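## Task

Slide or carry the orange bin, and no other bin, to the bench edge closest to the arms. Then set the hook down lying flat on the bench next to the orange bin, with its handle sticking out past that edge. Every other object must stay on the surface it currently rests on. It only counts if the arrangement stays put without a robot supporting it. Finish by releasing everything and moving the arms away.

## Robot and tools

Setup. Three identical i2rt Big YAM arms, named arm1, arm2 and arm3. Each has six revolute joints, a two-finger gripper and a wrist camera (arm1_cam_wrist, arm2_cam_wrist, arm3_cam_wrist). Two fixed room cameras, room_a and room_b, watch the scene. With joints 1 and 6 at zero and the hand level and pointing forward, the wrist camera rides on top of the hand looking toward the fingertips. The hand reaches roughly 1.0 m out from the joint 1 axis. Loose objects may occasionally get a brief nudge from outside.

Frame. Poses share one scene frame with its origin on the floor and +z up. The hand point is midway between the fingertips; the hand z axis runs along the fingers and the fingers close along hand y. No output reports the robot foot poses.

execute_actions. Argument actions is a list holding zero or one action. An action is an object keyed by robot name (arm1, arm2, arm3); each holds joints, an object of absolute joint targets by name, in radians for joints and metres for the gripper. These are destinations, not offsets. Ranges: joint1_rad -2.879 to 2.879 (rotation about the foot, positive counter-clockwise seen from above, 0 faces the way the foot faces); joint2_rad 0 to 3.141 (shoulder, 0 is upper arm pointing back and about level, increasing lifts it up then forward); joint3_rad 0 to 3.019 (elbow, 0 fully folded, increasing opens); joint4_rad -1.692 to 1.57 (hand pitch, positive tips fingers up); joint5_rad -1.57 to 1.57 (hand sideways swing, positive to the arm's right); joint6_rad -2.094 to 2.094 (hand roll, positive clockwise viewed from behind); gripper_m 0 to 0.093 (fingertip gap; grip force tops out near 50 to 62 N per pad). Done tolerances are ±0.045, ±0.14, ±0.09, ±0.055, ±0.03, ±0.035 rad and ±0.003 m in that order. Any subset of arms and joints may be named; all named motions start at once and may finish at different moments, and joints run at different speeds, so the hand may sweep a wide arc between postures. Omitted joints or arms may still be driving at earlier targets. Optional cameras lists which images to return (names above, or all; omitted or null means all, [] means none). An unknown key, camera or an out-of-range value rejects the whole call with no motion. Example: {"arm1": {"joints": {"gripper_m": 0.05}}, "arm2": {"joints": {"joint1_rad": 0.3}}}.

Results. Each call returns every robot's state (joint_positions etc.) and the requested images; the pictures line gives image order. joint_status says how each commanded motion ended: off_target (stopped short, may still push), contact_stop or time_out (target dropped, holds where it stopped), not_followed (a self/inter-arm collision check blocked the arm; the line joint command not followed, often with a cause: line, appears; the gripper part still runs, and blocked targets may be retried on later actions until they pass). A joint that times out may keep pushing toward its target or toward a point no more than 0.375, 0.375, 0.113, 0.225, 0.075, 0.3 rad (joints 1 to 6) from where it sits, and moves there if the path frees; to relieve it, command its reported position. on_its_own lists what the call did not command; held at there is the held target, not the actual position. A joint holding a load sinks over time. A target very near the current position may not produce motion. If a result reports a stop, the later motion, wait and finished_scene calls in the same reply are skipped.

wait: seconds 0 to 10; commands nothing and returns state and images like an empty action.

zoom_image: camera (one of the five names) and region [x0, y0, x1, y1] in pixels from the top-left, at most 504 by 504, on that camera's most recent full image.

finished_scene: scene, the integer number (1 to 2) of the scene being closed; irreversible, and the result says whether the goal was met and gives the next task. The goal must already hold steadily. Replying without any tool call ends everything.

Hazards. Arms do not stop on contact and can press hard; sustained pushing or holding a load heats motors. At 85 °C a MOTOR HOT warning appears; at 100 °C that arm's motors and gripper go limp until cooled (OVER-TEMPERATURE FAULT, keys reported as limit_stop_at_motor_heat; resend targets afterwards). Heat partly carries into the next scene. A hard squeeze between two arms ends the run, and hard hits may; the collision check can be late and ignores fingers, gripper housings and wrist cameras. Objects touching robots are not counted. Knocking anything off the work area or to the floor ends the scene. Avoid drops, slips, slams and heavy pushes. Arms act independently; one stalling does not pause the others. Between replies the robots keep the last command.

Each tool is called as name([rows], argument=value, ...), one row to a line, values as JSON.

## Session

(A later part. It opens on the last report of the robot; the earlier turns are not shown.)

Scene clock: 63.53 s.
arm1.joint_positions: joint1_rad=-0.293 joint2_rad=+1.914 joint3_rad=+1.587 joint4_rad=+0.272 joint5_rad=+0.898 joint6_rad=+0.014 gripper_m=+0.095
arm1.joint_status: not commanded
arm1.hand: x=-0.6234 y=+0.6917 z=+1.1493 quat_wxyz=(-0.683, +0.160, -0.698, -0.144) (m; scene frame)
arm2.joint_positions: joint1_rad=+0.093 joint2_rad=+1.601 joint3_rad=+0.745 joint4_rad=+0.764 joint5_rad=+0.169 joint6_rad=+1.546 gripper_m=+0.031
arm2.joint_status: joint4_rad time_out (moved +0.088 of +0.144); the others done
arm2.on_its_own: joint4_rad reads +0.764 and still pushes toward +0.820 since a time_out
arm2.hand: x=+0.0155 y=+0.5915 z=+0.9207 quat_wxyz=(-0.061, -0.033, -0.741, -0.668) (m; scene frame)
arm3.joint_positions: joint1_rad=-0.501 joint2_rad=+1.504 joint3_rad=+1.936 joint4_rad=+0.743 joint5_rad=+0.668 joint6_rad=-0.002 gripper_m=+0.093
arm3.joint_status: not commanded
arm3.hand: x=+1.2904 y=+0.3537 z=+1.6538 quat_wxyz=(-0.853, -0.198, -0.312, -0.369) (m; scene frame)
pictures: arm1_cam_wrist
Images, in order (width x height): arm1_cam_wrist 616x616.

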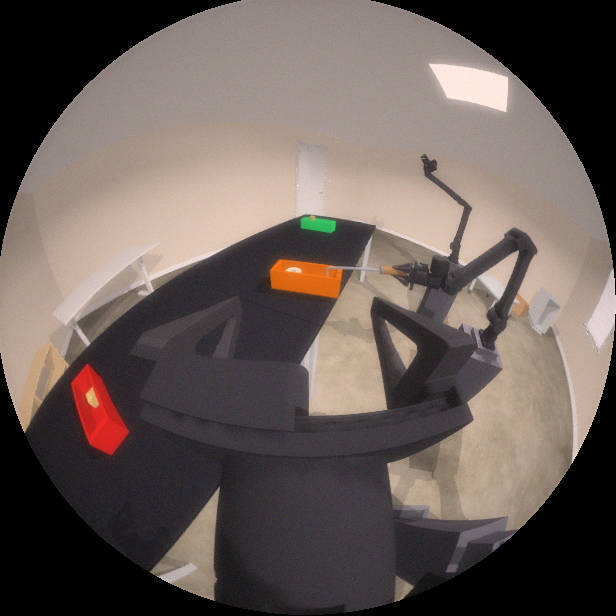

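execute_actions([
  {"arm2":{"joints":{"joint3_rad":1.2}}},
], cameras=[])

execute_actions([
  {"arm2":{"joints":{"joint1_rad":-0.22,"joint2_rad":2.0,"joint3_rad":1.45,"joint4_rad":1.1,"joint5_rad":-0.15,"joint6_rad":0}}},
], cameras=[])

execute_actions([
  {"arm2":{"joints":{"joint2_rad":2.27,"joint4_rad":1.22}}},
], cameras=["arm2_cam_wrist","room_a"])

zoom_image(camera="room_a", region=[310,230,470,350])

Scene clock: 68.07 s.
arm1.joint_positions: joint1_rad=-0.293 joint2_rad=+1.914 joint3_rad=+1.587 joint4_rad=+0.272 joint5_rad=+0.898 joint6_rad=+0.014 gripper_m=+0.095
arm1.joint_status: not commanded
arm1.hand: x=-0.6234 y=+0.6917 z=+1.1493 quat_wxyz=(-0.683, +0.160, -0.698, -0.144) (m; scene frame)
arm2.joint_positions: joint1_rad=+0.093 joint2_rad=+1.596 joint3_rad=+1.135 joint4_rad=+0.779 joint5_rad=+0.169 joint6_rad=+1.547 gripper_m=+0.031
arm2.joint_status: all done
arm2.hand: x=+0.0115 y=+0.6725 z=+1.1377 quat_wxyz=(-0.047, -0.049, -0.590, -0.805) (m; scene frame)
arm3.joint_positions: joint1_rad=-0.501 joint2_rad=+1.504 joint3_rad=+1.936 joint4_rad=+0.743 joint5_rad=+0.668 joint6_rad=-0.002 gripper_m=+0.093
arm3.joint_status: not commanded
arm3.hand: x=+1.2904 y=+0.3537 z=+1.6538 quat_wxyz=(-0.853, -0.198, -0.312, -0.369) (m; scene frame)
pictures: none
No camera images: the call's "cameras" was empty. Leave "cameras" out to get every camera's image.

Scene clock: 70.20 s.
arm1.joint_positions: joint1_rad=-0.293 joint2_rad=+1.914 joint3_rad=+1.587 joint4_rad=+0.272 joint5_rad=+0.898 joint6_rad=+0.014 gripper_m=+0.095
arm1.joint_status: not commanded
arm1.hand: x=-0.6234 y=+0.6917 z=+1.1493 quat_wxyz=(-0.683, +0.160, -0.698, -0.144) (m; scene frame)
arm2.joint_positions: joint1_rad=-0.218 joint2_rad=+2.063 joint3_rad=+1.379 joint4_rad=+1.046 joint5_rad=-0.151 joint6_rad=+0.018 gripper_m=+0.031
arm2.joint_status: all done
arm2.hand: x=+0.1954 y=+0.7600 z=+1.0011 quat_wxyz=(-0.623, +0.392, -0.419, -0.532) (m; scene frame)
arm3.joint_positions: joint1_rad=-0.501 joint2_rad=+1.504 joint3_rad=+1.936 joint4_rad=+0.743 joint5_rad=+0.668 joint6_rad=-0.002 gripper_m=+0.093
arm3.joint_status: not commanded
arm3.hand: x=+1.2904 y=+0.3537 z=+1.6538 quat_wxyz=(-0.853, -0.198, -0.312, -0.369) (m; scene frame)
pictures: none
No camera images: the call's "cameras" was empty. Leave "cameras" out to get every camera's image.

Scene clock: 71.47 s.
arm1.joint_positions: joint1_rad=-0.293 joint2_rad=+1.914 joint3_rad=+1.587 joint4_rad=+0.272 joint5_rad=+0.898 joint6_rad=+0.014 gripper_m=+0.095
arm1.joint_status: not commanded
arm1.hand: x=-0.6234 y=+0.6917 z=+1.1493 quat_wxyz=(-0.683, +0.160, -0.698, -0.144) (m; scene frame)
arm2.joint_positions: joint1_rad=-0.218 joint2_rad=+2.338 joint3_rad=+1.393 joint4_rad=+1.180 joint5_rad=-0.151 joint6_rad=+0.015 gripper_m=+0.031
arm2.joint_status: all done
arm2.hand: x=+0.1991 y=+0.7677 z=+0.8271 quat_wxyz=(-0.591, +0.421, -0.461, -0.511) (m; scene frame)
arm3.joint_positions: joint1_rad=-0.501 joint2_rad=+1.504 joint3_rad=+1.936 joint4_rad=+0.743 joint5_rad=+0.668 joint6_rad=-0.002 gripper_m=+0.093
arm3.joint_status: not commanded
arm3.hand: x=+1.2904 y=+0.3537 z=+1.6538 quat_wxyz=(-0.853, -0.198, -0.312, -0.369) (m; scene frame)
pictures: arm2_cam_wrist, room_a
Images, in order (width x height): arm2_cam_wrist 616x616, room_a 896x504.

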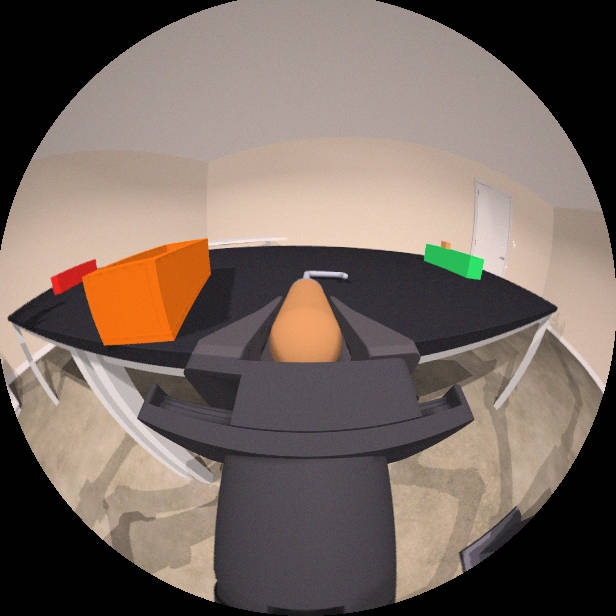

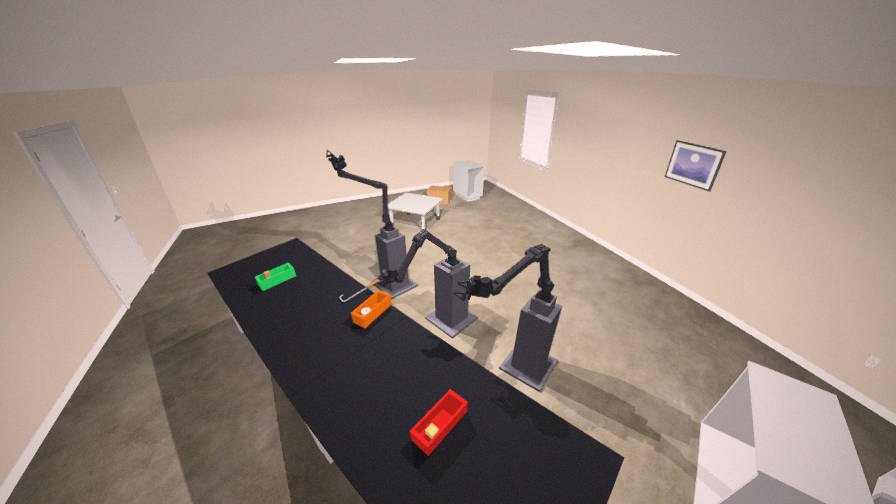

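Region (310, 230, 470, 350) of room_a's 896x504 image, scaled by 3.150, with more detail than that image has; it fills the top 378 rows of this view, and the rest is white.

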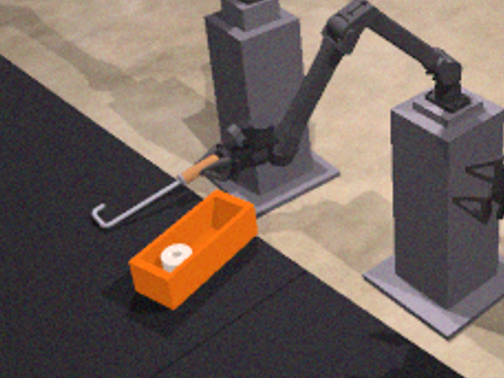

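Lower while nudging closer to the bin.

execute_actions([
  {"arm2":{"joints":{"joint3_rad":1.335,"joint5_rad":-0.3}}},
], cameras=[])

execute_actions([
  {"arm2":{"joints":{"gripper_m":0.093}}},
], cameras=[])

execute_actions([
  {"arm2":{"joints":{"joint3_rad":0.65,"joint2_rad":2.0,"joint4_rad":1.4}}},
], cameras=["arm2_cam_wrist","room_a"])

Scene clock: 76.07 s.
arm1.joint_positions: joint1_rad=-0.293 joint2_rad=+1.914 joint3_rad=+1.587 joint4_rad=+0.272 joint5_rad=+0.898 joint6_rad=+0.014 gripper_m=+0.095
arm1.joint_status: not commanded
arm1.hand: x=-0.6234 y=+0.6917 z=+1.1493 quat_wxyz=(-0.683, +0.160, -0.698, -0.144) (m; scene frame)
arm2.joint_positions: joint1_rad=-0.218 joint2_rad=+2.319 joint3_rad=+1.336 joint4_rad=+1.187 joint5_rad=-0.294 joint6_rad=+0.010 gripper_m=+0.031
arm2.joint_status: all done
arm2.hand: x=+0.1706 y=+0.7547 z=+0.8161 quat_wxyz=(-0.552, +0.469, -0.433, -0.536) (m; scene frame)
arm3.joint_positions: joint1_rad=-0.501 joint2_rad=+1.504 joint3_rad=+1.936 joint4_rad=+0.743 joint5_rad=+0.668 joint6_rad=-0.002 gripper_m=+0.093
arm3.joint_status: not commanded
arm3.hand: x=+1.2904 y=+0.3537 z=+1.6538 quat_wxyz=(-0.853, -0.198, -0.312, -0.369) (m; scene frame)
pictures: none
No camera images: the call's "cameras" was empty. Leave "cameras" out to get every camera's image.

Scene clock: 76.83 s.
arm1.joint_positions: joint1_rad=-0.293 joint2_rad=+1.914 joint3_rad=+1.587 joint4_rad=+0.272 joint5_rad=+0.898 joint6_rad=+0.014 gripper_m=+0.095
arm1.joint_status: not commanded
arm1.hand: x=-0.6234 y=+0.6917 z=+1.1493 quat_wxyz=(-0.683, +0.160, -0.698, -0.144) (m; scene frame)
arm2.joint_positions: joint1_rad=-0.218 joint2_rad=+2.301 joint3_rad=+1.334 joint4_rad=+1.193 joint5_rad=-0.299 joint6_rad=+0.010 gripper_m=+0.093
arm2.joint_status: all done
arm2.hand: x=+0.1697 y=+0.7548 z=+0.8309 quat_wxyz=(-0.557, +0.466, -0.424, -0.540) (m; scene frame)
arm3.joint_positions: joint1_rad=-0.501 joint2_rad=+1.504 joint3_rad=+1.936 joint4_rad=+0.743 joint5_rad=+0.668 joint6_rad=-0.002 gripper_m=+0.093
arm3.joint_status: not commanded
arm3.hand: x=+1.2904 y=+0.3537 z=+1.6538 quat_wxyz=(-0.853, -0.198, -0.312, -0.369) (m; scene frame)
pictures: none
No camera images: the call's "cameras" was empty. Leave "cameras" out to get every camera's image.

Scene clock: 78.13 s.
arm1.joint_positions: joint1_rad=-0.293 joint2_rad=+1.914 joint3_rad=+1.587 joint4_rad=+0.272 joint5_rad=+0.898 joint6_rad=+0.014 gripper_m=+0.095
arm1.joint_status: not commanded
arm1.hand: x=-0.6234 y=+0.6917 z=+1.1493 quat_wxyz=(-0.683, +0.160, -0.698, -0.144) (m; scene frame)
arm2.joint_positions: joint1_rad=-0.218 joint2_rad=+1.998 joint3_rad=+0.651 joint4_rad=+1.387 joint5_rad=-0.299 joint6_rad=+0.010 gripper_m=+0.093
arm2.joint_status: all done
arm2.hand: x=+0.1126 y=+0.5518 z=+0.8101 quat_wxyz=(-0.503, +0.500, -0.485, -0.511) (m; scene frame)
arm3.joint_positions: joint1_rad=-0.501 joint2_rad=+1.504 joint3_rad=+1.936 joint4_rad=+0.743 joint5_rad=+0.668 joint6_rad=-0.002 gripper_m=+0.093
arm3.joint_status: not commanded
arm3.hand: x=+1.2904 y=+0.3537 z=+1.6538 quat_wxyz=(-0.853, -0.198, -0.312, -0.369) (m; scene frame)
pictures: arm2_cam_wrist, room_a
Images, in order (width x height): arm2_cam_wrist 616x616, room_a 896x504.

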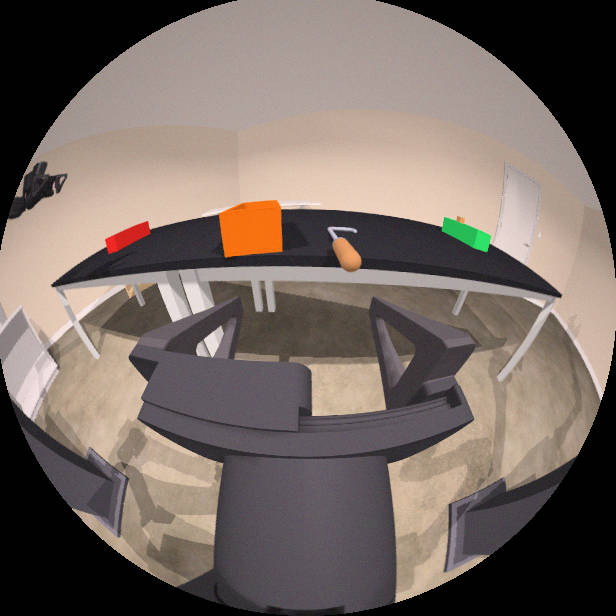

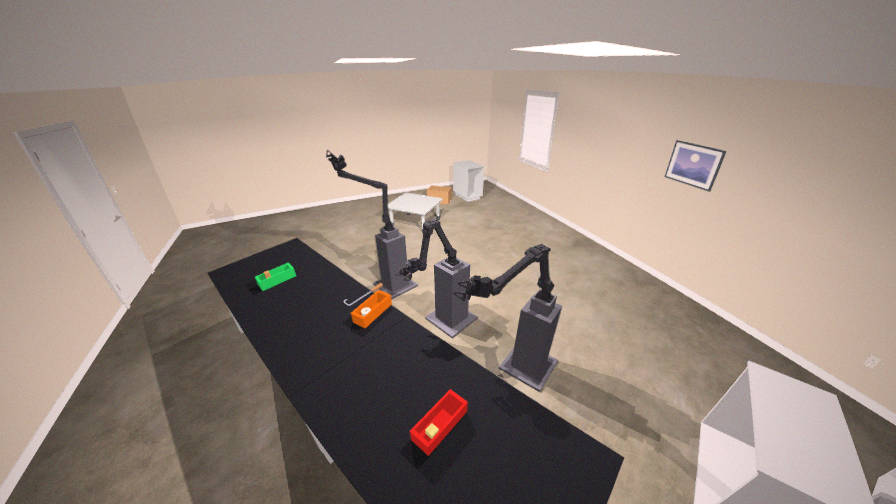

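finished_scene(scene=2)

The scene is finished: the task was done.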